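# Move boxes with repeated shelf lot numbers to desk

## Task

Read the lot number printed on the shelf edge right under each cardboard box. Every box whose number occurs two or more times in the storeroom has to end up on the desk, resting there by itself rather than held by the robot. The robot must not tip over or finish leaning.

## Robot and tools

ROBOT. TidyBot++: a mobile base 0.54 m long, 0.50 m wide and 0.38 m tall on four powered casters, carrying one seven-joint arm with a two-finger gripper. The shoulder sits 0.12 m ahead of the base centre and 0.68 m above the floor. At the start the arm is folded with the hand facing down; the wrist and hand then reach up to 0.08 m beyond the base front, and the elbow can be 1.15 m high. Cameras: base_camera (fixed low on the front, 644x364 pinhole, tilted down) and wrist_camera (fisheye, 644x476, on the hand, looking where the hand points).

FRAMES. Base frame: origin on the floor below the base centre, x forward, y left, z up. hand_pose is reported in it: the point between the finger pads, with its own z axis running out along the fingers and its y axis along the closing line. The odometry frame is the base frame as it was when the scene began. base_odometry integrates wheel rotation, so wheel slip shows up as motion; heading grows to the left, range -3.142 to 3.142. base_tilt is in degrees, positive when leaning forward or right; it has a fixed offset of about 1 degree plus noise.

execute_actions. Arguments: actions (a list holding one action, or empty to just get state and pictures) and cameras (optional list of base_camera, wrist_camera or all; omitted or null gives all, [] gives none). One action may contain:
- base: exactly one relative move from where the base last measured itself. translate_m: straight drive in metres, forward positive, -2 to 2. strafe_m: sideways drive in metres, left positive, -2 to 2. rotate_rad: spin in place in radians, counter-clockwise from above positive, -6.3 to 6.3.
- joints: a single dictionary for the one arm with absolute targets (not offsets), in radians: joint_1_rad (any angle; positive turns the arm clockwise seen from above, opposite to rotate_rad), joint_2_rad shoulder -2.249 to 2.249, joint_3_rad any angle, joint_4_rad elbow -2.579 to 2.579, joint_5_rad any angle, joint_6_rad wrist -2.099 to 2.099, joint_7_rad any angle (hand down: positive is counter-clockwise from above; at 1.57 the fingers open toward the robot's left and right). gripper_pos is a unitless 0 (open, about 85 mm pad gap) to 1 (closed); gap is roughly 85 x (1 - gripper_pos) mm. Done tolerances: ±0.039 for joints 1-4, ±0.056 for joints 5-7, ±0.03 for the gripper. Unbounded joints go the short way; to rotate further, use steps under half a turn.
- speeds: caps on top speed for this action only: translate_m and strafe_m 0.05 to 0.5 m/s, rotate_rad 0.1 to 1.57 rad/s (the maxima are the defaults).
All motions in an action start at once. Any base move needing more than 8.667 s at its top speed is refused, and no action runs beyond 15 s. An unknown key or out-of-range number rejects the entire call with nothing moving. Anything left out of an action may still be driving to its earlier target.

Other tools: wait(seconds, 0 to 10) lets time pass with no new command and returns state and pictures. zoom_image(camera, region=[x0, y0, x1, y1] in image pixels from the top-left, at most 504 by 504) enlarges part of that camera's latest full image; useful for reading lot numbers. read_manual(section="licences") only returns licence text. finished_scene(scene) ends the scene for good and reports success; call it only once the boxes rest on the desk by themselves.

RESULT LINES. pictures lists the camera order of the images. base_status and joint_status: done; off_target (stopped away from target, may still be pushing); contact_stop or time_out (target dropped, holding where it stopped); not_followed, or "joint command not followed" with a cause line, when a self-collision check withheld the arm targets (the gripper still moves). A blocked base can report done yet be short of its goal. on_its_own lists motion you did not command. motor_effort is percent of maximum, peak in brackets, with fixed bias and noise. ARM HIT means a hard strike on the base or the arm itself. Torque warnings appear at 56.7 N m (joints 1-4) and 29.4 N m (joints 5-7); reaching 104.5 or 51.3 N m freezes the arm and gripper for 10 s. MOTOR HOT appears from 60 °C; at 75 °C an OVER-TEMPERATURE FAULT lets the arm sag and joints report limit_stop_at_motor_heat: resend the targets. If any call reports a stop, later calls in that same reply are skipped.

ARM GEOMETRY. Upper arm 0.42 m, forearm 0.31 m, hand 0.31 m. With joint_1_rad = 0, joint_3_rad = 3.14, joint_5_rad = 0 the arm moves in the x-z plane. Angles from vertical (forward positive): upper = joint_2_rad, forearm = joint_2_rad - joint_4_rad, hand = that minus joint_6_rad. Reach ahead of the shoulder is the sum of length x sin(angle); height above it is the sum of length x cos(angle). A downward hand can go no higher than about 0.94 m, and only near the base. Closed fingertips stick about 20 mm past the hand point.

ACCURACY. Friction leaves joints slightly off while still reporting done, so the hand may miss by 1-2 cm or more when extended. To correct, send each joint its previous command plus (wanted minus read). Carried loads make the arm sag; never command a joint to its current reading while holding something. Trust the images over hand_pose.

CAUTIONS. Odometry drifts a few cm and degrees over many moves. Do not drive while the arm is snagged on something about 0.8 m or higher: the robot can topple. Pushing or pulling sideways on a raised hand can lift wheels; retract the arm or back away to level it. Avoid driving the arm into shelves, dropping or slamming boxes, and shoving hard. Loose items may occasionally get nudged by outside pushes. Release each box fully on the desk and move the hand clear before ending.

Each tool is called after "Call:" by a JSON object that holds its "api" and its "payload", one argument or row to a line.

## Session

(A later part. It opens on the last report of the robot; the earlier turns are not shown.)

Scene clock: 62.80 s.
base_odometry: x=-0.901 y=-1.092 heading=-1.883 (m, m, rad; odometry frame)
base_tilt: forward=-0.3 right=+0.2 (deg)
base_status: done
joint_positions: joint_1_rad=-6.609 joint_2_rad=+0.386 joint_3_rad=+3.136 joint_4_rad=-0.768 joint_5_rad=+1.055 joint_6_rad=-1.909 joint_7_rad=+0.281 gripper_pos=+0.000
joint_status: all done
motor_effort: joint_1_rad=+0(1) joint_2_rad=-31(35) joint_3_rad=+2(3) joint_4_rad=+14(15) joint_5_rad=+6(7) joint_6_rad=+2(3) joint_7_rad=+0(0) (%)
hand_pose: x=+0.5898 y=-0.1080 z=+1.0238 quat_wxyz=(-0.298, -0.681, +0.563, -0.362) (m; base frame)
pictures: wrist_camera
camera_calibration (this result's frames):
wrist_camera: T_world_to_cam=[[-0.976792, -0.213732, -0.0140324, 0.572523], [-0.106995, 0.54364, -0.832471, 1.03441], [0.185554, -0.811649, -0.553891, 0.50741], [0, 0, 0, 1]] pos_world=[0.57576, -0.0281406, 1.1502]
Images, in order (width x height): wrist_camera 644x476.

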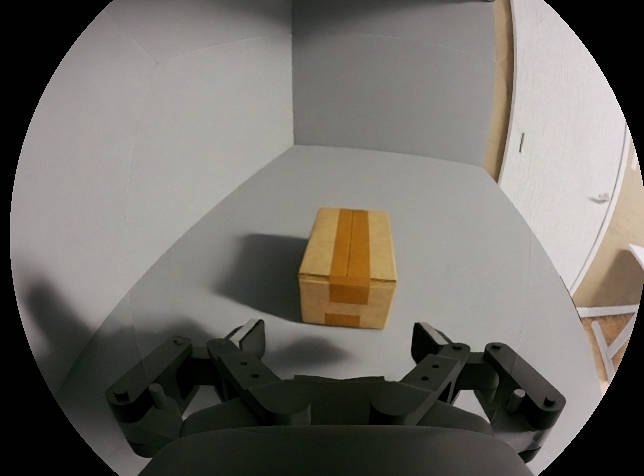

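Call:
{"api": "execute_actions", "payload": {
  "actions": [
    {"base":{"strafe_m":-0.064}}
  ],
  "cameras": ["wrist_camera"]
}}

Scene clock: 64.13 s.
base_odometry: x=-0.962 y=-1.073 heading=-1.883 (m, m, rad; odometry frame)
base_tilt: forward=-0.3 right=+0.2 (deg)
base_status: done
joint_positions: joint_1_rad=-6.614 joint_2_rad=+0.386 joint_3_rad=+3.137 joint_4_rad=-0.768 joint_5_rad=+1.055 joint_6_rad=-1.909 joint_7_rad=+0.281 gripper_pos=+0.000
joint_status: not commanded
motor_effort: joint_1_rad=+0(3) joint_2_rad=-30(32) joint_3_rad=+2(3) joint_4_rad=+14(15) joint_5_rad=+6(7) joint_6_rad=+2(2) joint_7_rad=+0(0) (%)
hand_pose: x=+0.5902 y=-0.1062 z=+1.0239 quat_wxyz=(-0.297, -0.682, +0.562, -0.362) (m; base frame)
pictures: wrist_camera
camera_calibration (this result's frames):
wrist_camera: T_world_to_cam=[[-0.976048, -0.217098, -0.0140851, 0.572485], [-0.108737, 0.542895, -0.832731, 1.03479], [0.188431, -0.811254, -0.553498, 0.506798], [0, 0, 0, 1]] pos_world=[0.575796, -0.0263541, 1.15028]
Images, in order (width x height): wrist_camera 644x476.

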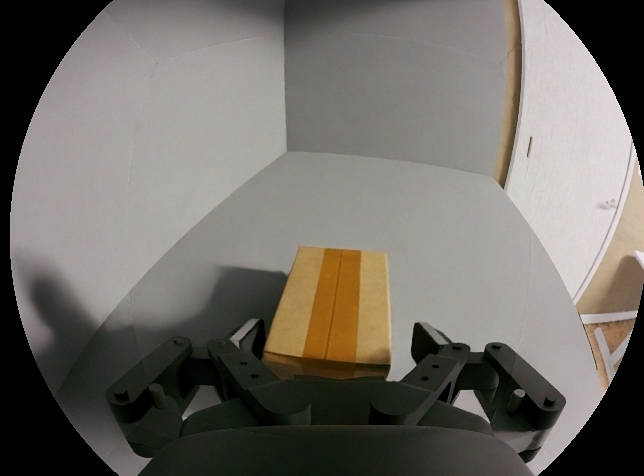

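Call:
{"api": "execute_actions", "payload": {
  "actions": [
    {"base":{"strafe_m":-0.008},"joints":{"gripper_pos":1.0}}
  ],
  "cameras": ["wrist_camera"]
}}

Scene clock: 65.43 s.
base_odometry: x=-0.969 y=-1.070 heading=-1.882 (m, m, rad; odometry frame)
base_tilt: forward=-0.3 right=+0.2 (deg)
base_status: done
joint_positions: joint_1_rad=-6.616 joint_2_rad=+0.386 joint_3_rad=+3.137 joint_4_rad=-0.767 joint_5_rad=+1.055 joint_6_rad=-1.909 joint_7_rad=+0.281 gripper_pos=+0.349
joint_status: gripper_pos off_target (ended at +0.349, target +1.000)
motor_effort: joint_1_rad=+1(3) joint_2_rad=-31(32) joint_3_rad=+2(3) joint_4_rad=+15(15) joint_5_rad=+7(7) joint_6_rad=+2(2) joint_7_rad=+0(0) (%)
hand_pose: x=+0.5905 y=-0.1050 z=+1.0243 quat_wxyz=(-0.296, -0.682, +0.561, -0.363) (m; base frame)
pictures: wrist_camera
camera_calibration (this result's frames):
wrist_camera: T_world_to_cam=[[-0.975492, -0.219474, -0.0157189, 0.57413], [-0.108764, 0.543055, -0.832623, 1.03447], [0.191275, -0.810508, -0.553617, 0.506454], [0, 0, 0, 1]] pos_world=[0.5757, -0.0252827, 1.15073]
Images, in order (width x height): wrist_camera 644x476.

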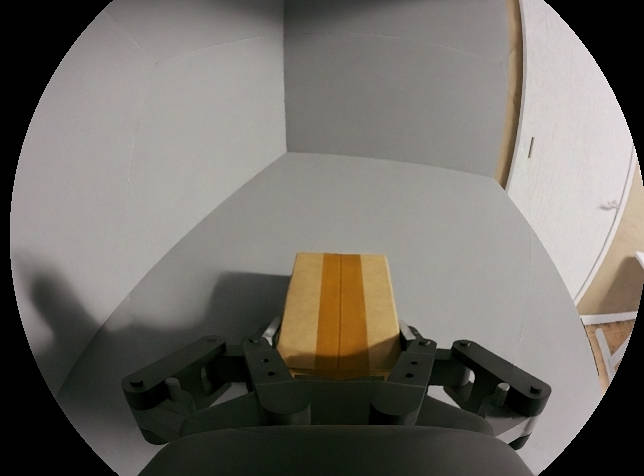

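Call:
{"api": "execute_actions", "payload": {
  "actions": [
    {"base":{"translate_m":-0.6},"joints":{"joint_5_rad":1.2,"joint_2_rad":0.33}}
  ],
  "cameras": ["wrist_camera"]
}}

Call:
{"api": "execute_actions", "payload": {
  "actions": [
    {"base":{"rotate_rad":-0.3},"joints":{"joint_1_rad":-5.5,"joint_2_rad":0.30,"joint_5_rad":-0.015,"joint_6_rad":-1.0,"joint_7_rad":1.585}}
  ],
  "cameras": ["wrist_camera"]
}}

Scene clock: 69.90 s.
base_odometry: x=-0.785 y=-0.499 heading=-1.882 (m, m, rad; odometry frame)
base_tilt: forward=-0.3 right=+0.2 (deg)
base_status: done
joint_positions: joint_1_rad=-6.616 joint_2_rad=+0.344 joint_3_rad=+3.137 joint_4_rad=-0.766 joint_5_rad=+1.185 joint_6_rad=-1.909 joint_7_rad=+0.281 gripper_pos=+0.349
joint_status: all done
motor_effort: joint_1_rad=+0(1) joint_2_rad=-28(35) joint_3_rad=+2(3) joint_4_rad=+14(16) joint_5_rad=+7(8) joint_6_rad=+2(3) joint_7_rad=+1(0) (%)
hand_pose: x=+0.5678 y=-0.1305 z=+1.0720 quat_wxyz=(-0.316, -0.637, +0.573, -0.408) (m; base frame)
pictures: wrist_camera
camera_calibration (this result's frames):
wrist_camera: T_world_to_cam=[[-0.982664, -0.169895, -0.0742076, 0.620412], [-0.0131696, 0.463226, -0.886142, 1.07822], [0.184926, -0.869803, -0.457433, 0.409286], [0, 0, 0, 1]] pos_world=[0.548169, -0.0380577, 1.18872]
Images, in order (width x height): wrist_camera 644x476.

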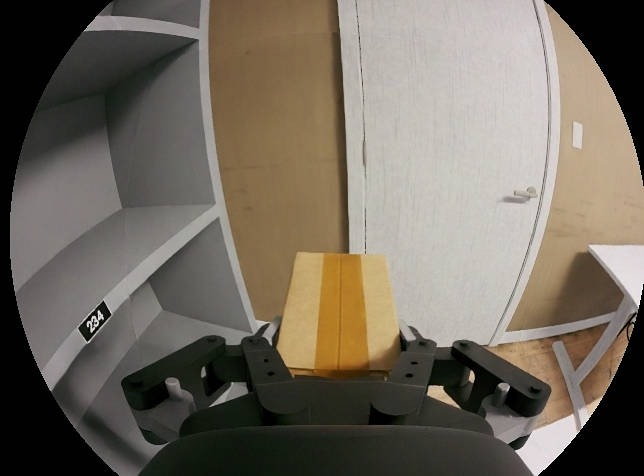

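Scene clock: 72.30 s.
base_odometry: x=-0.785 y=-0.499 heading=-2.182 (m, m, rad; odometry frame)
base_tilt: forward=-0.3 right=+0.2 (deg)
base_status: done
joint_positions: joint_1_rad=-5.520 joint_2_rad=+0.332 joint_3_rad=+3.138 joint_4_rad=-0.766 joint_5_rad=+0.007 joint_6_rad=-1.024 joint_7_rad=+1.564 gripper_pos=+0.349
joint_status: all done
motor_effort: joint_1_rad=+0(4) joint_2_rad=-35(35) joint_3_rad=+0(4) joint_4_rad=+20(20) joint_5_rad=+1(8) joint_6_rad=+8(8) joint_7_rad=+0(1) (%)
hand_pose: x=+0.6134 y=-0.4703 z=+1.0593 quat_wxyz=(-0.182, -0.810, +0.326, -0.453) (m; base frame)
pictures: wrist_camera
camera_calibration (this result's frames):
wrist_camera: T_world_to_cam=[[-0.674188, -0.738465, -0.0117735, 0.0837641], [-0.374831, 0.355854, -0.856078, 1.36452], [0.636374, -0.572745, -0.516713, 0.0251226], [0, 0, 0, 1]] pos_world=[0.551949, -0.409323, 1.1821]
Images, in order (width x height): wrist_camera 644x476.

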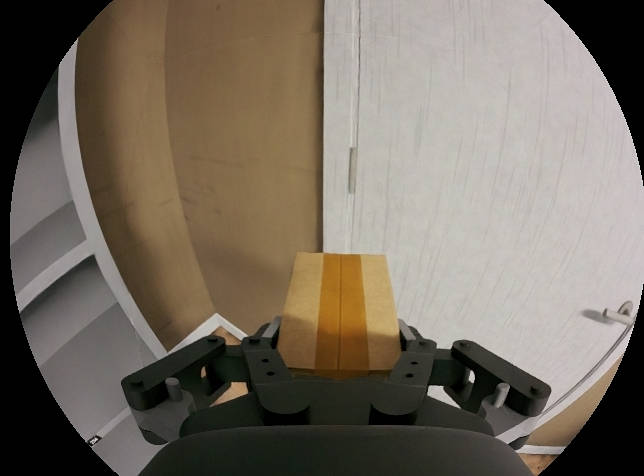

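Call:
{"api": "execute_actions", "payload": {
  "actions": [
    {"base":{"translate_m":-1.07},"joints":{"joint_1_rad":-4.62,"joint_4_rad":-1.43,"joint_6_rad":-0.37}}
  ]
}}

Scene clock: 75.97 s.
base_odometry: x=-0.170 y=+0.377 heading=-2.183 (m, m, rad; odometry frame)
base_tilt: forward=-0.3 right=+0.3 (deg)
base_status: done
joint_positions: joint_1_rad=-4.633 joint_2_rad=+0.331 joint_3_rad=+3.144 joint_4_rad=-1.421 joint_5_rad=+0.000 joint_6_rad=-0.396 joint_7_rad=+1.564 gripper_pos=+0.349
joint_status: all done
motor_effort: joint_1_rad=+0(5) joint_2_rad=-36(39) joint_3_rad=+0(3) joint_4_rad=+21(22) joint_5_rad=+0(2) joint_6_rad=+9(8) joint_7_rad=+0(0) (%)
hand_pose: x=+0.0630 y=-0.7047 z=+0.8530 quat_wxyz=(-0.350, -0.594, +0.648, -0.324) (m; base frame)
pictures: base_camera, wrist_camera
camera_calibration (this result's frames):
wrist_camera: T_world_to_cam=[[-0.998099, 0.0594755, -0.0161577, 0.123651], [0.0456249, 0.536785, -0.842484, 1.15441], [-0.041434, -0.84162, -0.538478, 0.00631387], [0, 0, 0, 1]] pos_world=[0.0710078, -0.621709, 0.977967]
Images, in order (width x height): base_camera 644x364, wrist_camera 644x476.

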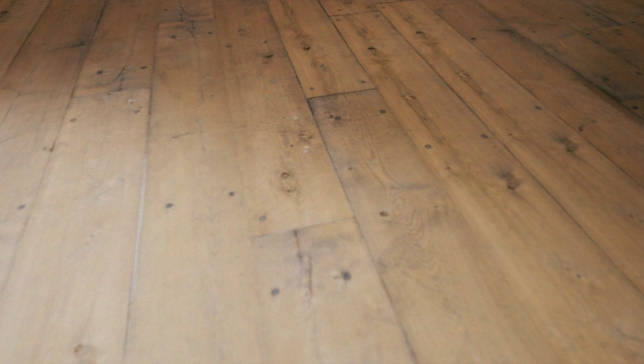

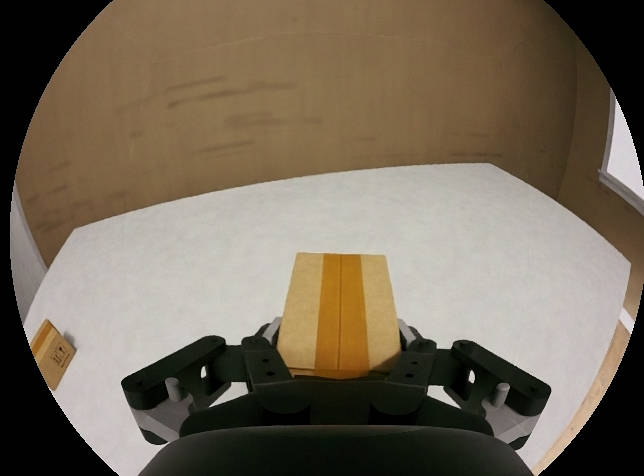

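Call:
{"api": "execute_actions", "payload": {
  "actions": [
    {"joints":{"joint_2_rad":0.495,"joint_6_rad":-0.215}}
  ],
  "cameras": []
}}

Call:
{"api": "execute_actions", "payload": {
  "actions": [
    {"joints":{"joint_2_rad":0.545}}
  ],
  "cameras": []
}}

Scene clock: 77.47 s.
base_odometry: x=-0.170 y=+0.377 heading=-2.183 (m, m, rad; odometry frame)
base_tilt: forward=-0.3 right=+0.3 (deg)
base_status: not commanded
joint_positions: joint_1_rad=-4.633 joint_2_rad=+0.501 joint_3_rad=+3.144 joint_4_rad=-1.428 joint_5_rad=+0.000 joint_6_rad=-0.242 joint_7_rad=+1.564 gripper_pos=+0.349
joint_status: all done
motor_effort: joint_1_rad=+1(1) joint_2_rad=-41(45) joint_3_rad=+0(0) joint_4_rad=+20(22) joint_5_rad=+1(1) joint_6_rad=+8(9) joint_7_rad=+0(0) (%)
hand_pose: x=+0.0593 y=-0.7512 z=+0.7650 quat_wxyz=(-0.342, -0.598, +0.652, -0.317) (m; base frame)
pictures: none
No camera images: the call's "cameras" was empty. Leave "cameras" out to get every camera's image.

Scene clock: 78.20 s.
base_odometry: x=-0.170 y=+0.377 heading=-2.183 (m, m, rad; odometry frame)
base_tilt: forward=-0.3 right=+0.3 (deg)
base_status: not commanded
joint_positions: joint_1_rad=-4.633 joint_2_rad=+0.514 joint_3_rad=+3.144 joint_4_rad=-1.427 joint_5_rad=+0.000 joint_6_rad=-0.230 joint_7_rad=+1.564 gripper_pos=+0.349
joint_status: all done
motor_effort: joint_1_rad=+0(0) joint_2_rad=-39(41) joint_3_rad=+0(0) joint_4_rad=+18(21) joint_5_rad=+0(1) joint_6_rad=+6(8) joint_7_rad=+0(0) (%)
hand_pose: x=+0.0590 y=-0.7545 z=+0.7584 quat_wxyz=(-0.342, -0.598, +0.652, -0.317) (m; base frame)
pictures: none
No camera images: the call's "cameras" was empty. Leave "cameras" out to get every camera's image.

Call:
{"api": "execute_actions", "payload": {
  "actions": [
    {"joints":{"joint_2_rad":0.51,"gripper_pos":0.0}}
  ],
  "cameras": []
}}

Call:
{"api": "execute_actions", "payload": {
  "actions": [
    {"joints":{"joint_2_rad":0.38}}
  ],
  "cameras": ["wrist_camera"]
}}

Scene clock: 79.53 s.
base_odometry: x=-0.170 y=+0.377 heading=-2.183 (m, m, rad; odometry frame)
base_tilt: forward=-0.4 right=+0.3 (deg)
base_status: not commanded
joint_positions: joint_1_rad=-4.633 joint_2_rad=+0.514 joint_3_rad=+3.144 joint_4_rad=-1.427 joint_5_rad=+0.000 joint_6_rad=-0.230 joint_7_rad=+1.564 gripper_pos=+0.000
joint_status: all done
motor_effort: joint_1_rad=+1(1) joint_2_rad=-40(41) joint_3_rad=+0(0) joint_4_rad=+19(20) joint_5_rad=+1(0) joint_6_rad=+7(8) joint_7_rad=+0(0) (%)
hand_pose: x=+0.0590 y=-0.7545 z=+0.7587 quat_wxyz=(-0.342, -0.598, +0.652, -0.317) (m; base frame)
pictures: none
No camera images: the call's "cameras" was empty. Leave "cameras" out to get every camera's image.

Scene clock: 80.63 s.
base_odometry: x=-0.170 y=+0.377 heading=-2.183 (m, m, rad; odometry frame)
base_tilt: forward=-0.3 right=+0.3 (deg)
base_status: not commanded
joint_positions: joint_1_rad=-4.633 joint_2_rad=+0.384 joint_3_rad=+3.144 joint_4_rad=-1.427 joint_5_rad=+0.000 joint_6_rad=-0.230 joint_7_rad=+1.564 gripper_pos=+0.000
joint_status: all done
motor_effort: joint_1_rad=+1(1) joint_2_rad=-36(42) joint_3_rad=+0(0) joint_4_rad=+21(21) joint_5_rad=+0(0) joint_6_rad=+8(8) joint_7_rad=+0(0) (%)
hand_pose: x=+0.0603 y=-0.7382 z=+0.8562 quat_wxyz=(-0.384, -0.576, +0.628, -0.355) (m; base frame)
pictures: wrist_camera
camera_calibration (this result's frames):
wrist_camera: T_world_to_cam=[[-0.99824, 0.0577163, -0.0135967, 0.11955], [0.0378534, 0.443776, -0.895338, 1.15221], [-0.0456417, -0.894277, -0.44518, -0.13879], [0, 0, 0, 1]] pos_world=[0.0693904, -0.642339, 0.971453]
Images, in order (width x height): wrist_camera 644x476.

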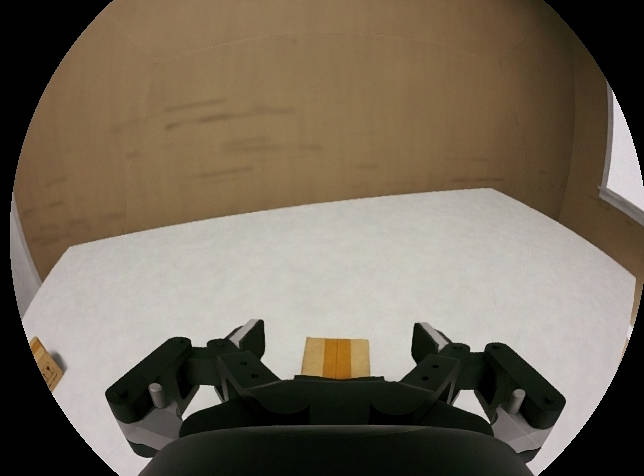

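Call:
{"api": "execute_actions", "payload": {
  "actions": [
    {"base":{"translate_m":-1.85},"joints":{"joint_1_rad":-1.8,"joint_2_rad":-0.6,"joint_4_rad":-1.0,"joint_6_rad":-1.55}}
  ]
}}

Scene clock: 86.03 s.
base_odometry: x=+0.894 y=+1.890 heading=-2.183 (m, m, rad; odometry frame)
base_tilt: forward=-0.3 right=+0.2 (deg)
base_status: done
joint_positions: joint_1_rad=-1.825 joint_2_rad=-0.579 joint_3_rad=+3.137 joint_4_rad=-1.016 joint_5_rad=+0.000 joint_6_rad=-1.530 joint_7_rad=+1.564 gripper_pos=+0.000
joint_status: all done
motor_effort: joint_1_rad=+1(5) joint_2_rad=+7(37) joint_3_rad=+1(3) joint_4_rad=+12(21) joint_5_rad=+0(1) joint_6_rad=+8(8) joint_7_rad=+0(0) (%)
hand_pose: x=+0.0681 y=+0.1829 z=+1.1986 quat_wxyz=(-0.439, +0.510, +0.658, +0.338) (m; base frame)
pictures: base_camera, wrist_camera
camera_calibration (this result's frames):
wrist_camera: T_world_to_cam=[[0.960378, 0.278497, -0.0106052, -0.0985714], [0.0957713, -0.365518, -0.925864, 1.23041], [-0.261727, 0.888165, -0.377707, 0.445525], [0, 0, 0, 1]] pos_world=[0.0934337, 0.0814892, 1.30643]
Images, in order (width x height): base_camera 644x364, wrist_camera 644x476.

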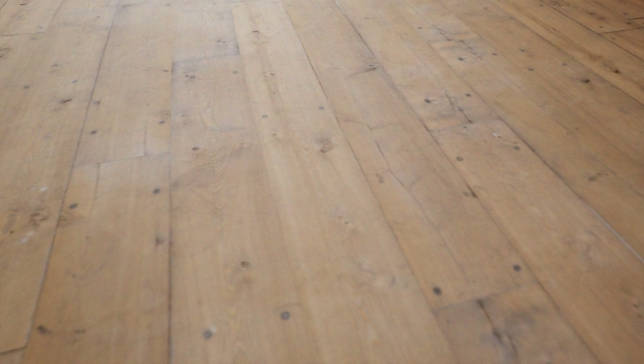

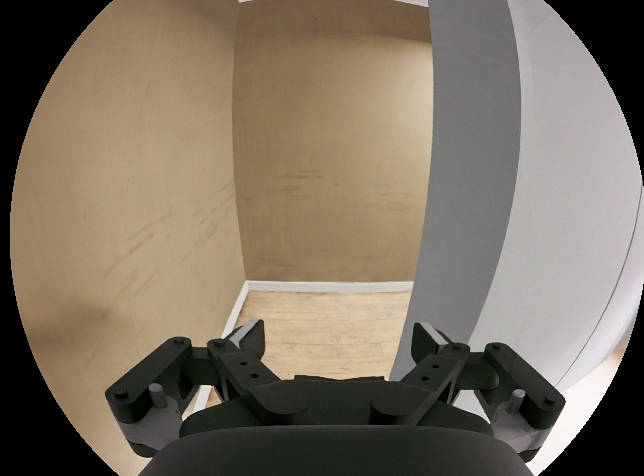

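Call:
{"api": "execute_actions", "payload": {
  "actions": [
    {"base":{"rotate_rad":-1.272},"joints":{"joint_1_rad":-2.6}}
  ]
}}

Scene clock: 88.93 s.
base_odometry: x=+0.893 y=+1.890 heading=+2.828 (m, m, rad; odometry frame)
base_tilt: forward=-0.3 right=+0.2 (deg)
base_status: done
joint_positions: joint_1_rad=-2.572 joint_2_rad=-0.583 joint_3_rad=+3.137 joint_4_rad=-1.016 joint_5_rad=+0.000 joint_6_rad=-1.530 joint_7_rad=+1.564 gripper_pos=+0.000
joint_status: all done
motor_effort: joint_1_rad=+1(2) joint_2_rad=+7(9) joint_3_rad=+1(1) joint_4_rad=+12(12) joint_5_rad=+0(1) joint_6_rad=+8(8) joint_7_rad=+0(0) (%)
hand_pose: x=-0.0410 y=+0.0985 z=+1.1996 quat_wxyz=(-0.534, +0.234, +0.798, +0.154) (m; base frame)
pictures: base_camera, wrist_camera
camera_calibration (this result's frames):
wrist_camera: T_world_to_cam=[[0.514773, 0.857262, -0.0104824, -0.0456328], [0.315302, -0.200676, -0.927531, 1.20571], [-0.797241, 0.474163, -0.373599, 0.50625], [0, 0, 0, 1]] pos_world=[0.0469305, 0.0410315, 1.30699]
Images, in order (width x height): base_camera 644x364, wrist_camera 644x476.

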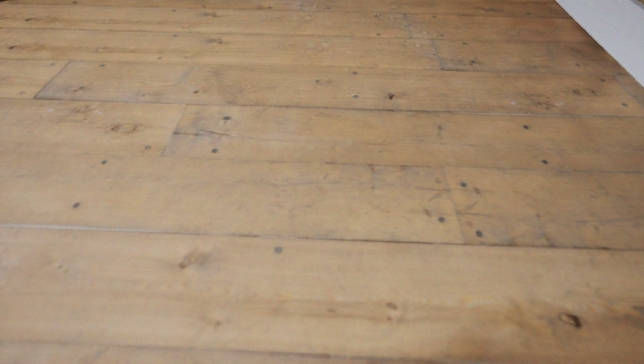

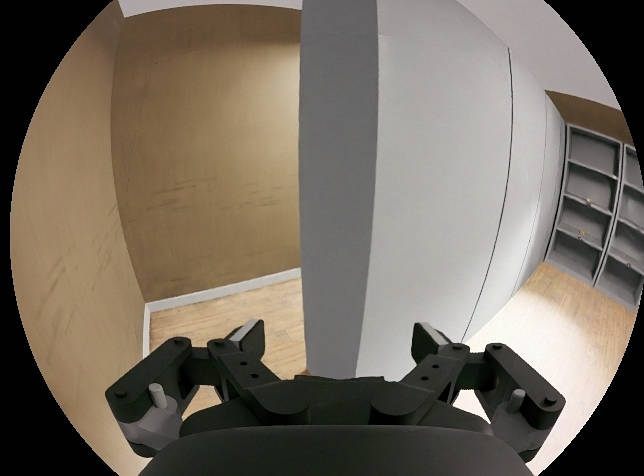

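Call:
{"api": "execute_actions", "payload": {
  "actions": [
    {"base":{"translate_m":-1.5},"joints":{"joint_1_rad":-1.3}}
  ]
}}

Scene clock: 93.77 s.
base_odometry: x=+2.320 y=+1.427 heading=+2.827 (m, m, rad; odometry frame)
base_tilt: forward=-0.3 right=+0.2 (deg)
base_status: done
joint_positions: joint_1_rad=-1.324 joint_2_rad=-0.588 joint_3_rad=+3.137 joint_4_rad=-1.014 joint_5_rad=+0.000 joint_6_rad=-1.530 joint_7_rad=+1.564 gripper_pos=+0.000
joint_status: all done
motor_effort: joint_1_rad=+0(2) joint_2_rad=+8(11) joint_3_rad=+1(3) joint_4_rad=+12(12) joint_5_rad=+0(1) joint_6_rad=+8(8) joint_7_rad=+0(0) (%)
hand_pose: x=+0.1609 y=+0.1802 z=+1.2011 quat_wxyz=(-0.345, +0.655, +0.510, +0.439) (m; base frame)
pictures: base_camera, wrist_camera
camera_calibration (this result's frames):
wrist_camera: T_world_to_cam=[[0.976308, -0.216135, -0.0103817, -0.100567], [-0.0889919, -0.35733, -0.929729, 1.25574], [0.197237, 0.908626, -0.368098, 0.38406], [0, 0, 0, 1]] pos_world=[0.134183, 0.078009, 1.30782]
Images, in order (width x height): base_camera 644x364, wrist_camera 644x476.

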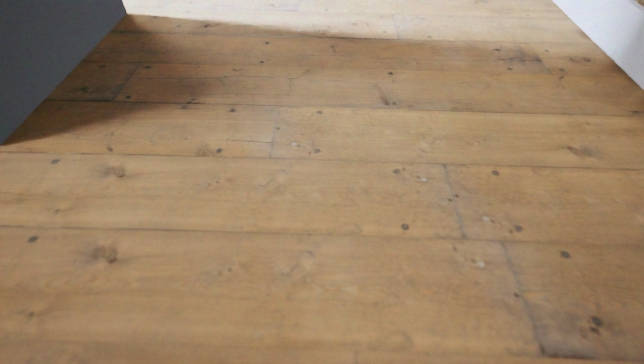

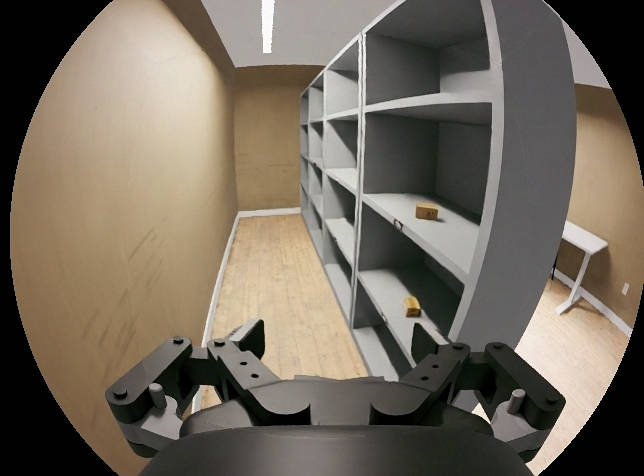

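Call:
{"api": "execute_actions", "payload": {
  "actions": [
    {"base":{"strafe_m":0.93},"joints":{"joint_1_rad":0.02,"joint_2_rad":-1.12,"joint_4_rad":-2.42,"joint_6_rad":-0.78}}
  ]
}}

Scene clock: 97.87 s.
base_odometry: x=+2.033 y=+0.542 heading=+2.828 (m, m, rad; odometry frame)
base_tilt: forward=-0.3 right=+0.2 (deg)
base_status: done
joint_positions: joint_1_rad=-0.001 joint_2_rad=-1.094 joint_3_rad=+3.137 joint_4_rad=-2.407 joint_5_rad=+0.000 joint_6_rad=-0.802 joint_7_rad=+1.564 gripper_pos=+0.000
joint_status: all done
motor_effort: joint_1_rad=+0(1) joint_2_rad=+11(11) joint_3_rad=+1(2) joint_4_rad=+20(20) joint_5_rad=+1(1) joint_6_rad=+7(8) joint_7_rad=+0(0) (%)
hand_pose: x=+0.3155 y=+0.0024 z=+0.7940 quat_wxyz=(-0.001, +0.871, -0.001, +0.491) (m; base frame)
pictures: base_camera, wrist_camera
camera_calibration (this result's frames):
wrist_camera: T_world_to_cam=[[0.0254952, -0.999593, -0.0128297, 0.00966428], [-0.510031, -0.00196863, -0.860154, 0.904203], [0.859778, 0.0284734, -0.509874, 0.270961], [0, 0, 0, 1]] pos_world=[0.227959, 0.00372522, 0.916033]
Images, in order (width x height): base_camera 644x364, wrist_camera 644x476.

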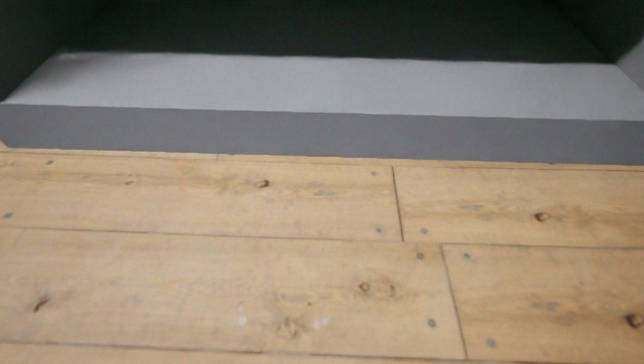

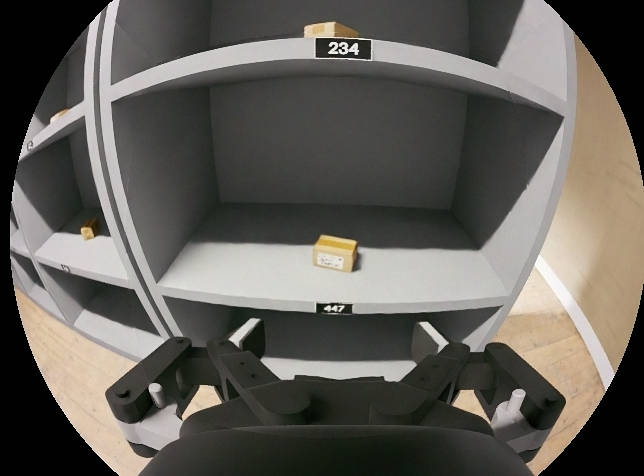

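Call:
{"api": "zoom_image", "payload": {
  "camera": "wrist_camera",
  "region": [300, 290, 370, 325]
}}

Call:
{"api": "execute_actions", "payload": {
  "actions": [
    {"base":{"strafe_m":0.93}}
  ]
}}

Region (300, 290, 370, 325) of wrist_camera's 644x476 image, scaled by 7.200.

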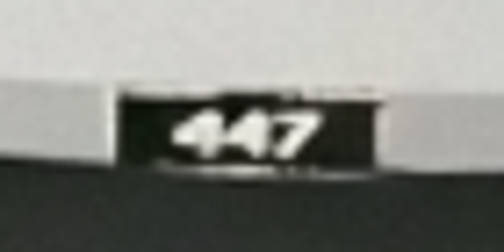

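Scene clock: 101.30 s.
base_odometry: x=+1.746 y=-0.343 heading=+2.828 (m, m, rad; odometry frame)
base_tilt: forward=-0.4 right=+0.2 (deg)
base_status: done
joint_positions: joint_1_rad=-0.001 joint_2_rad=-1.094 joint_3_rad=+3.137 joint_4_rad=-2.407 joint_5_rad=+0.000 joint_6_rad=-0.802 joint_7_rad=+1.564 gripper_pos=+0.000
joint_status: not commanded
motor_effort: joint_1_rad=+0(1) joint_2_rad=+11(12) joint_3_rad=+1(2) joint_4_rad=+20(20) joint_5_rad=+0(1) joint_6_rad=+7(7) joint_7_rad=+0(0) (%)
hand_pose: x=+0.3155 y=+0.0024 z=+0.7940 quat_wxyz=(-0.001, +0.871, -0.001, +0.491) (m; base frame)
pictures: base_camera, wrist_camera
camera_calibration (this result's frames):
wrist_camera: T_world_to_cam=[[0.0250821, -0.999603, -0.0128265, 0.00971088], [-0.50991, -0.00175658, -0.860226, 0.904254], [0.859862, 0.0281166, -0.509752, 0.270851], [0, 0, 0, 1]] pos_world=[0.22795, 0.00368, 0.916054]
Images, in order (width x height): base_camera 644x364, wrist_camera 644x476.

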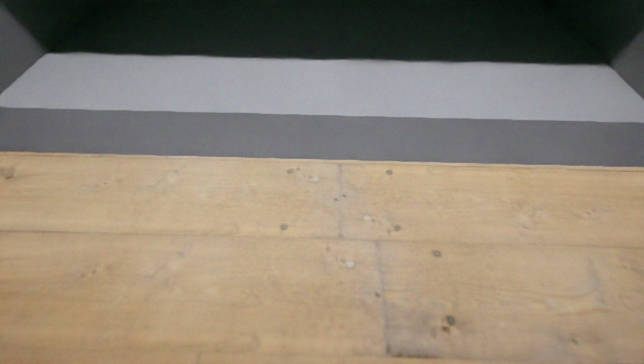

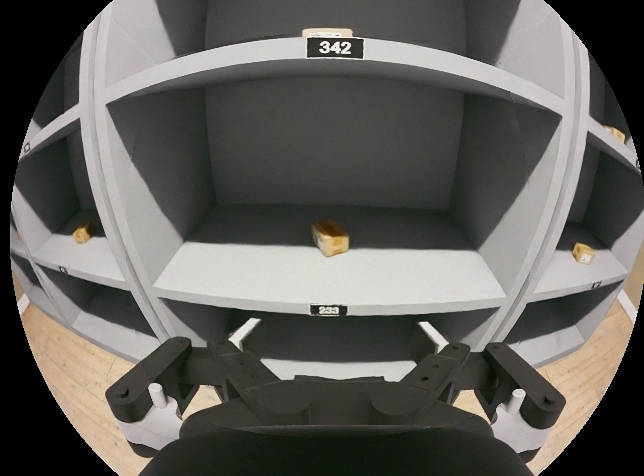

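Call:
{"api": "zoom_image", "payload": {
  "camera": "wrist_camera",
  "region": [295, 292, 365, 327]
}}

Call:
{"api": "execute_actions", "payload": {
  "actions": [
    {"base":{"strafe_m":0.94}}
  ]
}}

Region (295, 292, 365, 327) of wrist_camera's 644x476 image, scaled by 7.200.

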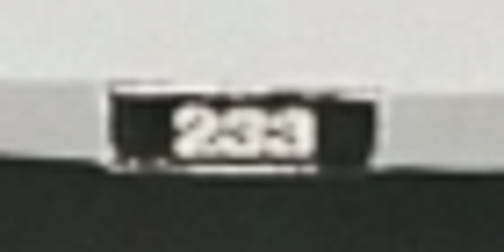

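Scene clock: 104.67 s.
base_odometry: x=+1.457 y=-1.237 heading=+2.828 (m, m, rad; odometry frame)
base_tilt: forward=-0.3 right=+0.2 (deg)
base_status: done
joint_positions: joint_1_rad=+0.000 joint_2_rad=-1.094 joint_3_rad=+3.137 joint_4_rad=-2.407 joint_5_rad=+0.000 joint_6_rad=-0.802 joint_7_rad=+1.564 gripper_pos=+0.000
joint_status: not commanded
motor_effort: joint_1_rad=+1(1) joint_2_rad=+11(12) joint_3_rad=+1(2) joint_4_rad=+20(20) joint_5_rad=+1(1) joint_6_rad=+7(7) joint_7_rad=+0(1) (%)
hand_pose: x=+0.3155 y=+0.0023 z=+0.7940 quat_wxyz=(-0.001, +0.871, -0.001, +0.491) (m; base frame)
pictures: base_camera, wrist_camera
camera_calibration (this result's frames):
wrist_camera: T_world_to_cam=[[0.0248027, -0.99961, -0.0128233, 0.00974157], [-0.5098, -0.0016133, -0.860291, 0.904299], [0.859935, 0.0278749, -0.509642, 0.270754], [0, 0, 0, 1]] pos_world=[0.227939, 0.00364943, 0.916073]
Images, in order (width x height): base_camera 644x364, wrist_camera 644x476.

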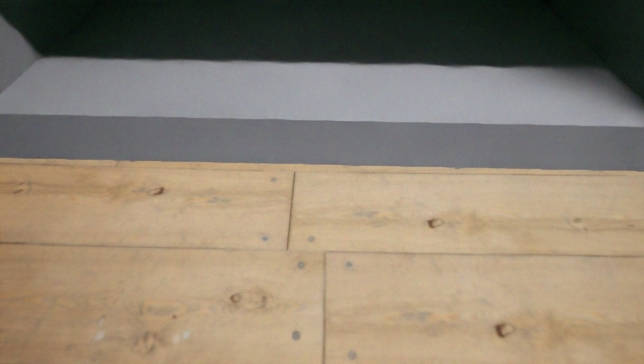

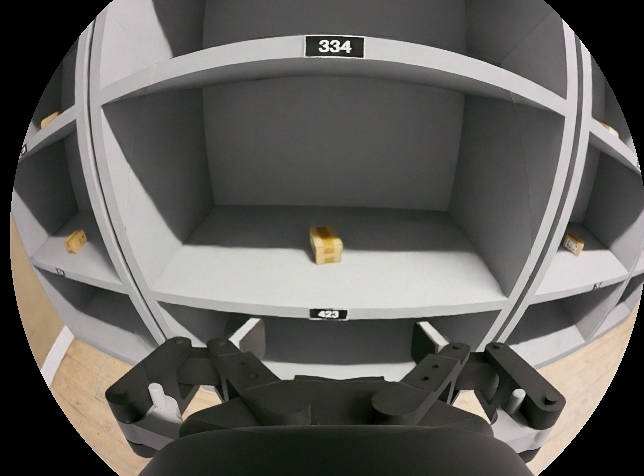

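Call:
{"api": "zoom_image", "payload": {
  "camera": "wrist_camera",
  "region": [295, 297, 365, 332]
}}

Call:
{"api": "execute_actions", "payload": {
  "actions": [
    {"base":{"strafe_m":0.8},"joints":{"joint_1_rad":-0.3}}
  ]
}}

Region (295, 297, 365, 332) of wrist_camera's 644x476 image, scaled by 7.200.

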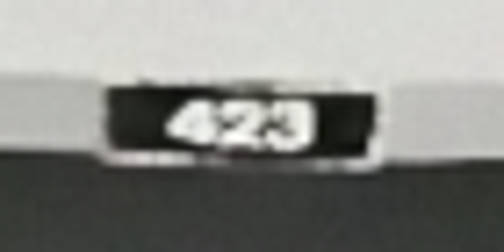

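Scene clock: 107.77 s.
base_odometry: x=+1.210 y=-1.999 heading=+2.829 (m, m, rad; odometry frame)
base_tilt: forward=-0.3 right=+0.2 (deg)
base_status: done
joint_positions: joint_1_rad=-0.278 joint_2_rad=-1.094 joint_3_rad=+3.137 joint_4_rad=-2.407 joint_5_rad=+0.000 joint_6_rad=-0.801 joint_7_rad=+1.564 gripper_pos=+0.000
joint_status: all done
motor_effort: joint_1_rad=+0(2) joint_2_rad=+11(12) joint_3_rad=+2(2) joint_4_rad=+20(20) joint_5_rad=+1(1) joint_6_rad=+7(7) joint_7_rad=+0(0) (%)
hand_pose: x=+0.3074 y=+0.0561 z=+0.7942 quat_wxyz=(-0.069, +0.863, +0.119, +0.487) (m; base frame)
pictures: base_camera, wrist_camera
camera_calibration (this result's frames):
wrist_camera: T_world_to_cam=[[0.297713, -0.954569, -0.0128097, -0.0227464], [-0.489358, -0.141073, -0.860597, 0.902167], [0.819692, 0.26248, -0.509126, 0.275099], [0, 0, 0, 1]] pos_world=[0.222758, 0.033351, 0.916171]
Images, in order (width x height): base_camera 644x364, wrist_camera 644x476.

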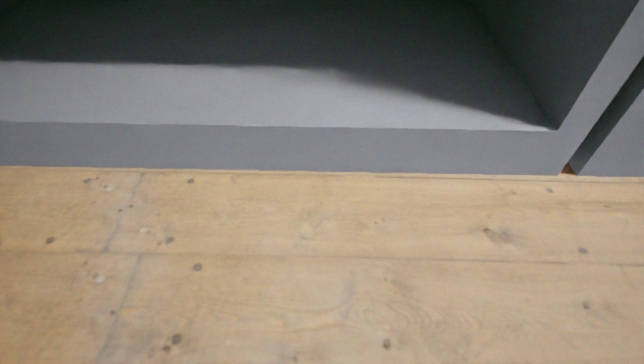

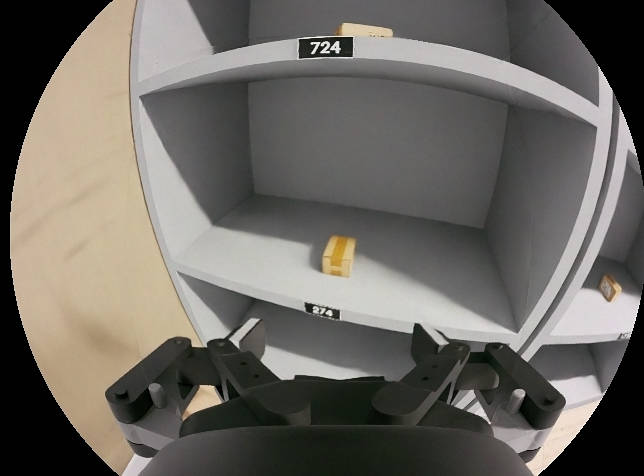

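Call:
{"api": "zoom_image", "payload": {
  "camera": "wrist_camera",
  "region": [290, 295, 360, 330]
}}

Region (290, 295, 360, 330) of wrist_camera's 644x476 image, scaled by 7.200.

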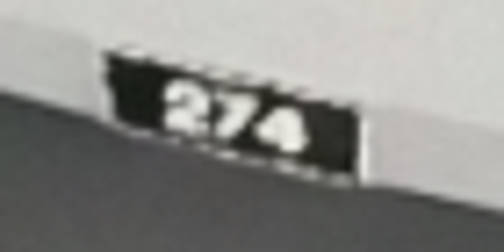

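Call:
{"api": "execute_actions", "payload": {
  "actions": [
    {"base":{"strafe_m":-1.17},"joints":{"joint_1_rad":0.0,"joint_2_rad":-0.6,"joint_4_rad":-1.0,"joint_6_rad":-1.3}}
  ],
  "cameras": ["wrist_camera"]
}}

Call:
{"api": "execute_actions", "payload": {
  "actions": [
    {"base":{"strafe_m":-1.17},"joints":{"joint_1_rad":0.55,"joint_2_rad":-0.4,"joint_4_rad":-1.05,"joint_6_rad":-1.5}}
  ]
}}

Scene clock: 114.97 s.
base_odometry: x=+1.571 y=-0.885 heading=+2.828 (m, m, rad; odometry frame)
base_tilt: forward=-0.4 right=+0.2 (deg)
base_status: done
joint_positions: joint_1_rad=-0.027 joint_2_rad=-0.627 joint_3_rad=+3.138 joint_4_rad=-1.015 joint_5_rad=+0.000 joint_6_rad=-1.278 joint_7_rad=+1.564 gripper_pos=+0.000
joint_status: all done
motor_effort: joint_1_rad=+0(3) joint_2_rad=+9(12) joint_3_rad=+2(2) joint_4_rad=+11(22) joint_5_rad=+0(1) joint_6_rad=+9(8) joint_7_rad=+0(0) (%)
hand_pose: x=+0.3007 y=+0.0083 z=+1.2839 quat_wxyz=(-0.012, +0.740, +0.009, +0.673) (m; base frame)
pictures: wrist_camera
camera_calibration (this result's frames):
wrist_camera: T_world_to_cam=[[0.0574973, -0.998342, -0.00282612, -0.000306769], [-0.0864927, -0.00216116, -0.99625, 1.36548], [0.994592, 0.0575261, -0.0864736, -0.0511191], [0, 0, 0, 1]] pos_world=[0.168964, 0.00558545, 1.35594]
Images, in order (width x height): wrist_camera 644x476.

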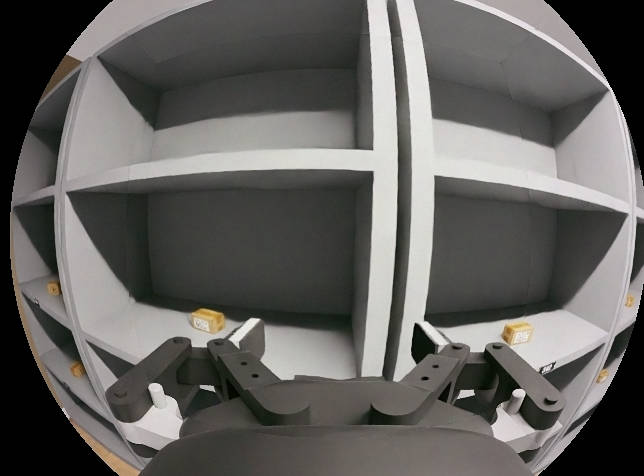

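Scene clock: 118.67 s.
base_odometry: x=+1.933 y=+0.227 heading=+2.828 (m, m, rad; odometry frame)
base_tilt: forward=-0.3 right=+0.2 (deg)
base_status: done
joint_positions: joint_1_rad=+0.524 joint_2_rad=-0.415 joint_3_rad=+3.138 joint_4_rad=-1.036 joint_5_rad=-0.001 joint_6_rad=-1.479 joint_7_rad=+1.564 gripper_pos=+0.000
joint_status: all done
motor_effort: joint_1_rad=+0(0) joint_2_rad=-1(10) joint_3_rad=+1(3) joint_4_rad=+14(14) joint_5_rad=+0(2) joint_6_rad=+7(8) joint_7_rad=+0(0) (%)
hand_pose: x=+0.3645 y=-0.1382 z=+1.1655 quat_wxyz=(+0.127, +0.837, -0.226, +0.481) (m; base frame)
pictures: base_camera, wrist_camera
camera_calibration (this result's frames):
wrist_camera: T_world_to_cam=[[-0.477273, -0.878631, -0.0147801, 0.0748794], [-0.430523, 0.248457, -0.867709, 1.26294], [0.766068, -0.407771, -0.496853, 0.380923], [0, 0, 0, 1]] pos_world=[0.287649, -0.0926649, 1.28623]
Images, in order (width x height): base_camera 644x364, wrist_camera 644x476.

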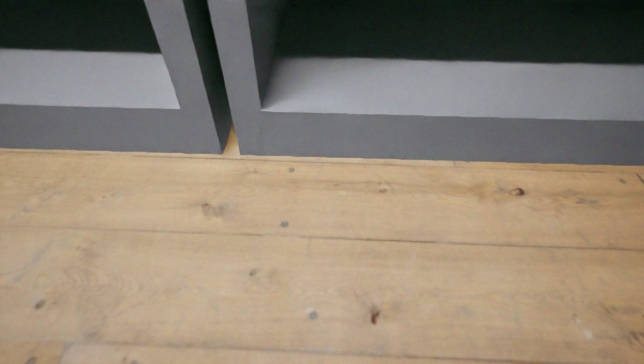

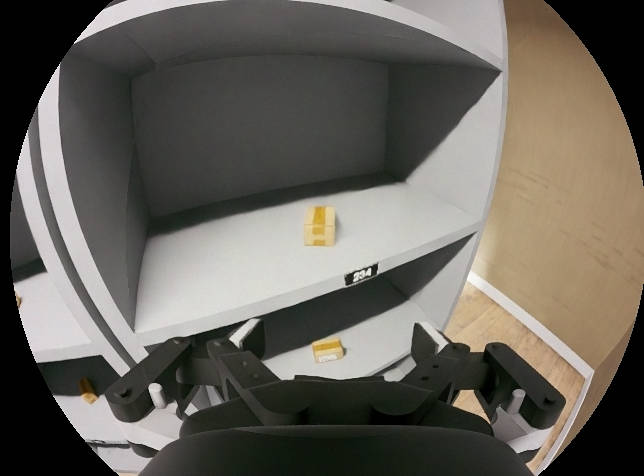

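Call:
{"api": "execute_actions", "payload": {
  "actions": [
    {"joints":{"joint_1_rad":0.445,"joint_2_rad":0.14,"joint_4_rad":-1.01,"joint_6_rad":-0.995}}
  ],
  "cameras": ["wrist_camera"]
}}

Scene clock: 121.27 s.
base_odometry: x=+1.933 y=+0.227 heading=+2.828 (m, m, rad; odometry frame)
base_tilt: forward=-0.2 right=+0.3 (deg)
base_status: not commanded
joint_positions: joint_1_rad=+0.472 joint_2_rad=+0.139 joint_3_rad=+3.138 joint_4_rad=-1.027 joint_5_rad=-0.001 joint_6_rad=-1.015 joint_7_rad=+1.564 gripper_pos=+0.000
joint_status: all done
motor_effort: joint_1_rad=+0(1) joint_2_rad=-27(30) joint_3_rad=+1(1) joint_4_rad=+19(21) joint_5_rad=+1(0) joint_6_rad=+7(8) joint_7_rad=+0(0) (%)
hand_pose: x=+0.6572 y=-0.2707 z=+1.0442 quat_wxyz=(+0.105, +0.862, -0.209, +0.450) (m; base frame)
pictures: wrist_camera
camera_calibration (this result's frames):
wrist_camera: T_world_to_cam=[[-0.431849, -0.901749, -0.0188435, 0.064496], [-0.503055, 0.258149, -0.8248, 1.32211], [0.748627, -0.34671, -0.565111, 0.141634], [0, 0, 0, 1]] pos_world=[0.586915, -0.234037, 1.17173]
Images, in order (width x height): wrist_camera 644x476.

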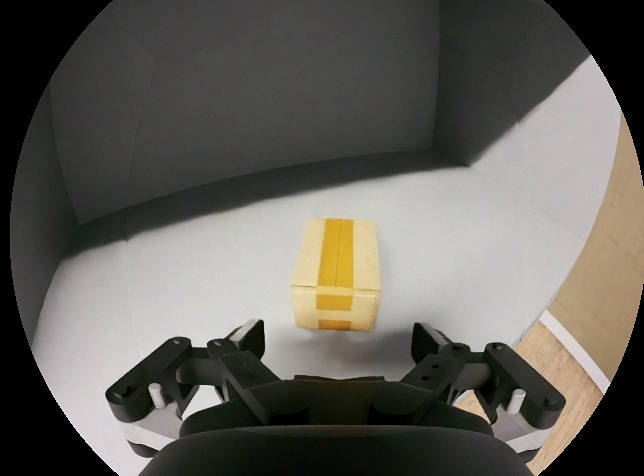

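Call:
{"api": "execute_actions", "payload": {
  "actions": [
    {"joints":{"joint_2_rad":0.30,"joint_4_rad":-0.865,"joint_6_rad":-0.972}}
  ],
  "cameras": ["wrist_camera"]
}}

Scene clock: 123.13 s.
base_odometry: x=+1.933 y=+0.227 heading=+2.828 (m, m, rad; odometry frame)
base_tilt: forward=-0.3 right=+0.3 (deg)
base_status: not commanded
joint_positions: joint_1_rad=+0.472 joint_2_rad=+0.290 joint_3_rad=+3.138 joint_4_rad=-0.879 joint_5_rad=-0.001 joint_6_rad=-0.991 joint_7_rad=+1.564 gripper_pos=+0.000
joint_status: all done
motor_effort: joint_1_rad=+0(0) joint_2_rad=-32(35) joint_3_rad=+0(0) joint_4_rad=+19(21) joint_5_rad=+0(1) joint_6_rad=+7(7) joint_7_rad=+0(0) (%)
hand_pose: x=+0.7160 y=-0.3007 z=+1.0345 quat_wxyz=(+0.107, +0.857, -0.208, +0.459) (m; base frame)
pictures: wrist_camera
camera_calibration (this result's frames):
wrist_camera: T_world_to_cam=[[-0.431654, -0.901839, -0.0190016, 0.0626068], [-0.488384, 0.251366, -0.835641, 1.35011], [0.75839, -0.351428, -0.548947, 0.0565935], [0, 0, 0, 1]] pos_world=[0.643476, -0.263021, 1.16046]
Images, in order (width x height): wrist_camera 644x476.

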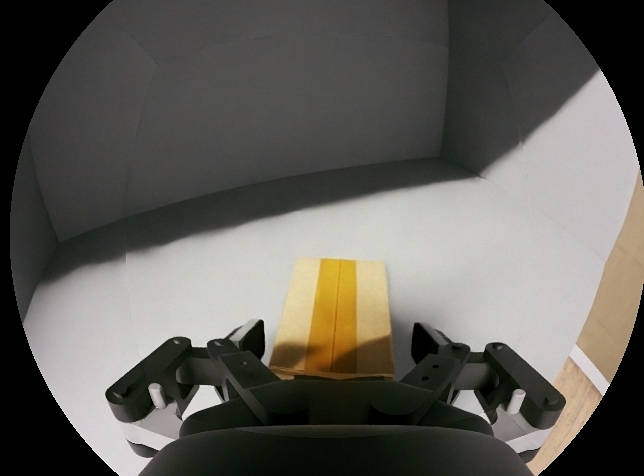

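Call:
{"api": "execute_actions", "payload": {
  "actions": [
    {"joints":{"joint_2_rad":0.325}}
  ],
  "cameras": []
}}

Call:
{"api": "execute_actions", "payload": {
  "actions": [
    {"joints":{"gripper_pos":1.0}}
  ],
  "cameras": ["wrist_camera"]
}}

Scene clock: 124.00 s.
base_odometry: x=+1.933 y=+0.227 heading=+2.828 (m, m, rad; odometry frame)
base_tilt: forward=-0.3 right=+0.2 (deg)
base_status: not commanded
joint_positions: joint_1_rad=+0.472 joint_2_rad=+0.304 joint_3_rad=+3.138 joint_4_rad=-0.879 joint_5_rad=-0.001 joint_6_rad=-0.991 joint_7_rad=+1.564 gripper_pos=+0.000
joint_status: all done
motor_effort: joint_1_rad=+0(1) joint_2_rad=-32(33) joint_3_rad=+0(0) joint_4_rad=+19(20) joint_5_rad=+0(0) joint_6_rad=+7(7) joint_7_rad=+0(0) (%)
hand_pose: x=+0.7203 y=-0.3029 z=+1.0255 quat_wxyz=(+0.106, +0.860, -0.209, +0.453) (m; base frame)
pictures: none
No camera images: the call's "cameras" was empty. Leave "cameras" out to get every camera's image.

Scene clock: 125.10 s.
base_odometry: x=+1.933 y=+0.227 heading=+2.828 (m, m, rad; odometry frame)
base_tilt: forward=-0.3 right=+0.3 (deg)
base_status: not commanded
joint_positions: joint_1_rad=+0.472 joint_2_rad=+0.305 joint_3_rad=+3.138 joint_4_rad=-0.878 joint_5_rad=-0.001 joint_6_rad=-0.991 joint_7_rad=+1.564 gripper_pos=+0.352
joint_status: gripper_pos off_target (ended at +0.352, target +1.000)
motor_effort: joint_1_rad=+0(1) joint_2_rad=-32(33) joint_3_rad=+0(0) joint_4_rad=+19(20) joint_5_rad=+0(0) joint_6_rad=+7(8) joint_7_rad=+0(0) (%)
hand_pose: x=+0.7206 y=-0.3030 z=+1.0259 quat_wxyz=(+0.106, +0.860, -0.208, +0.453) (m; base frame)
pictures: wrist_camera
camera_calibration (this result's frames):
wrist_camera: T_world_to_cam=[[-0.431733, -0.901795, -0.0193184, 0.0628069], [-0.497418, 0.255895, -0.82891, 1.34673], [0.75245, -0.348259, -0.559048, 0.0632602], [0, 0, 0, 1]] pos_world=[0.649406, -0.265953, 1.1529]
Images, in order (width x height): wrist_camera 644x476.

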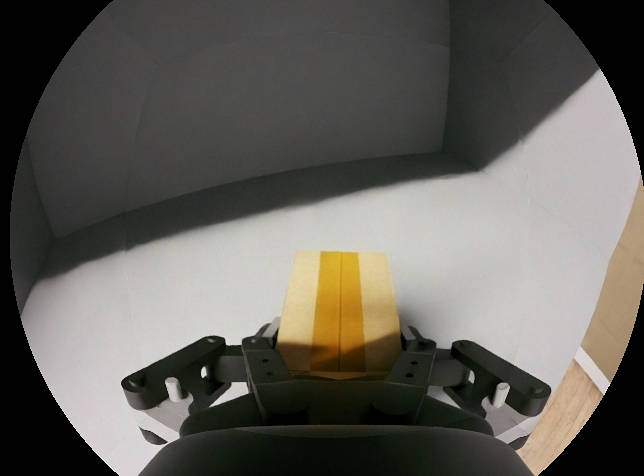

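Call:
{"api": "execute_actions", "payload": {
  "actions": [
    {"base":{"strafe_m":-0.2},"speeds":{"strafe_m":0.2},"joints":{"joint_2_rad":-0.35,"joint_6_rad":-1.6}}
  ],
  "cameras": ["wrist_camera"]
}}

Call:
{"api": "execute_actions", "payload": {
  "actions": [
    {"base":{"strafe_m":-1.05},"joints":{"joint_1_rad":0.0}}
  ]
}}

Scene clock: 130.33 s.
base_odometry: x=+1.995 y=+0.418 heading=+2.828 (m, m, rad; odometry frame)
base_tilt: forward=-0.3 right=+0.2 (deg)
base_status: done
joint_positions: joint_1_rad=+0.462 joint_2_rad=-0.340 joint_3_rad=+3.138 joint_4_rad=-0.874 joint_5_rad=-0.001 joint_6_rad=-1.587 joint_7_rad=+1.564 gripper_pos=+0.352
joint_status: all done
motor_effort: joint_1_rad=+0(2) joint_2_rad=-3(37) joint_3_rad=+1(2) joint_4_rad=+14(21) joint_5_rad=+1(0) joint_6_rad=+8(8) joint_7_rad=+0(0) (%)
hand_pose: x=+0.3756 y=-0.1242 z=+1.1863 quat_wxyz=(+0.110, +0.849, -0.201, +0.476) (m; base frame)
pictures: wrist_camera
camera_calibration (this result's frames):
wrist_camera: T_world_to_cam=[[-0.42189, -0.906514, -0.0155301, 0.0693813], [-0.461716, 0.229561, -0.856808, 1.27873], [0.780273, -0.354309, -0.515401, 0.411752], [0, 0, 0, 1]] pos_world=[0.298403, -0.0847638, 1.30892]
Images, in order (width x height): wrist_camera 644x476.

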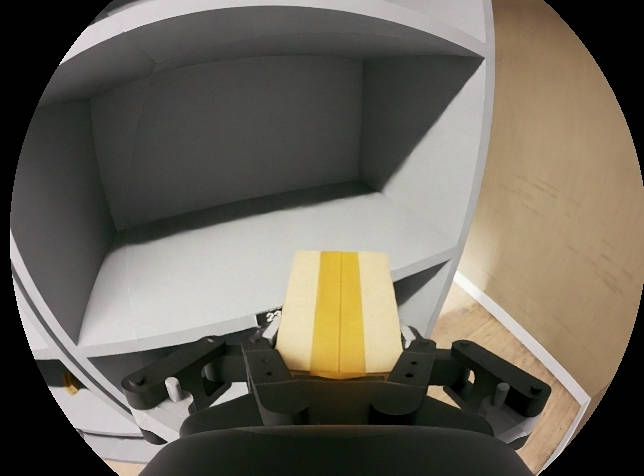

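Scene clock: 133.80 s.
base_odometry: x=+2.320 y=+1.416 heading=+2.827 (m, m, rad; odometry frame)
base_tilt: forward=-0.3 right=+0.2 (deg)
base_status: done
joint_positions: joint_1_rad=+0.026 joint_2_rad=-0.340 joint_3_rad=+3.138 joint_4_rad=-0.874 joint_5_rad=-0.001 joint_6_rad=-1.587 joint_7_rad=+1.564 gripper_pos=+0.352
joint_status: all done
motor_effort: joint_1_rad=+0(2) joint_2_rad=-3(3) joint_3_rad=+1(2) joint_4_rad=+13(14) joint_5_rad=+1(1) joint_6_rad=+8(8) joint_7_rad=+0(0) (%)
hand_pose: x=+0.4041 y=-0.0041 z=+1.1863 quat_wxyz=(+0.004, +0.873, -0.012, +0.488) (m; base frame)
pictures: base_camera, wrist_camera
camera_calibration (this result's frames):
wrist_camera: T_world_to_cam=[[0.000854948, -0.999875, -0.015764, 0.0193299], [-0.515468, 0.0130677, -0.856809, 1.28513], [0.856909, 0.00885836, -0.515392, 0.402621], [0, 0, 0, 1]] pos_world=[0.317417, -0.0010327, 1.30892]
Images, in order (width x height): base_camera 644x364, wrist_camera 644x476.

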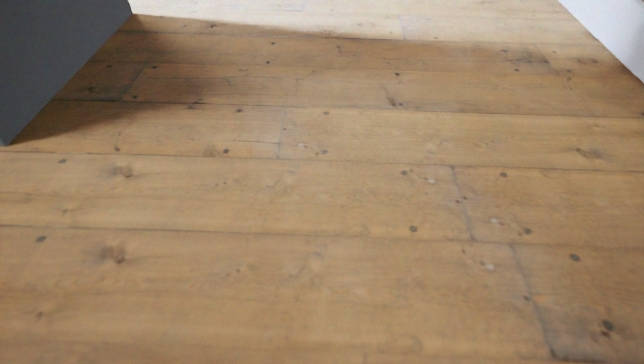

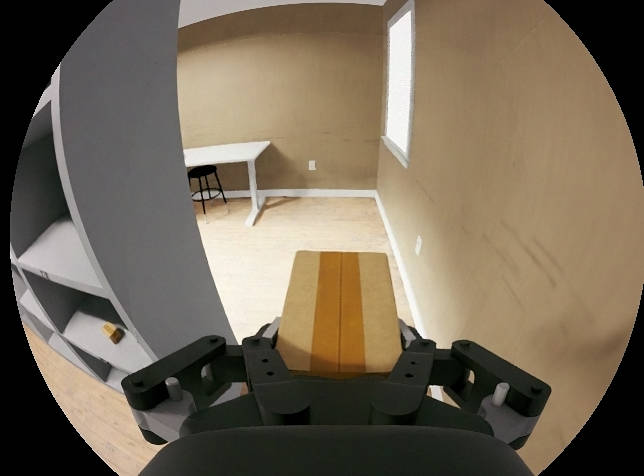

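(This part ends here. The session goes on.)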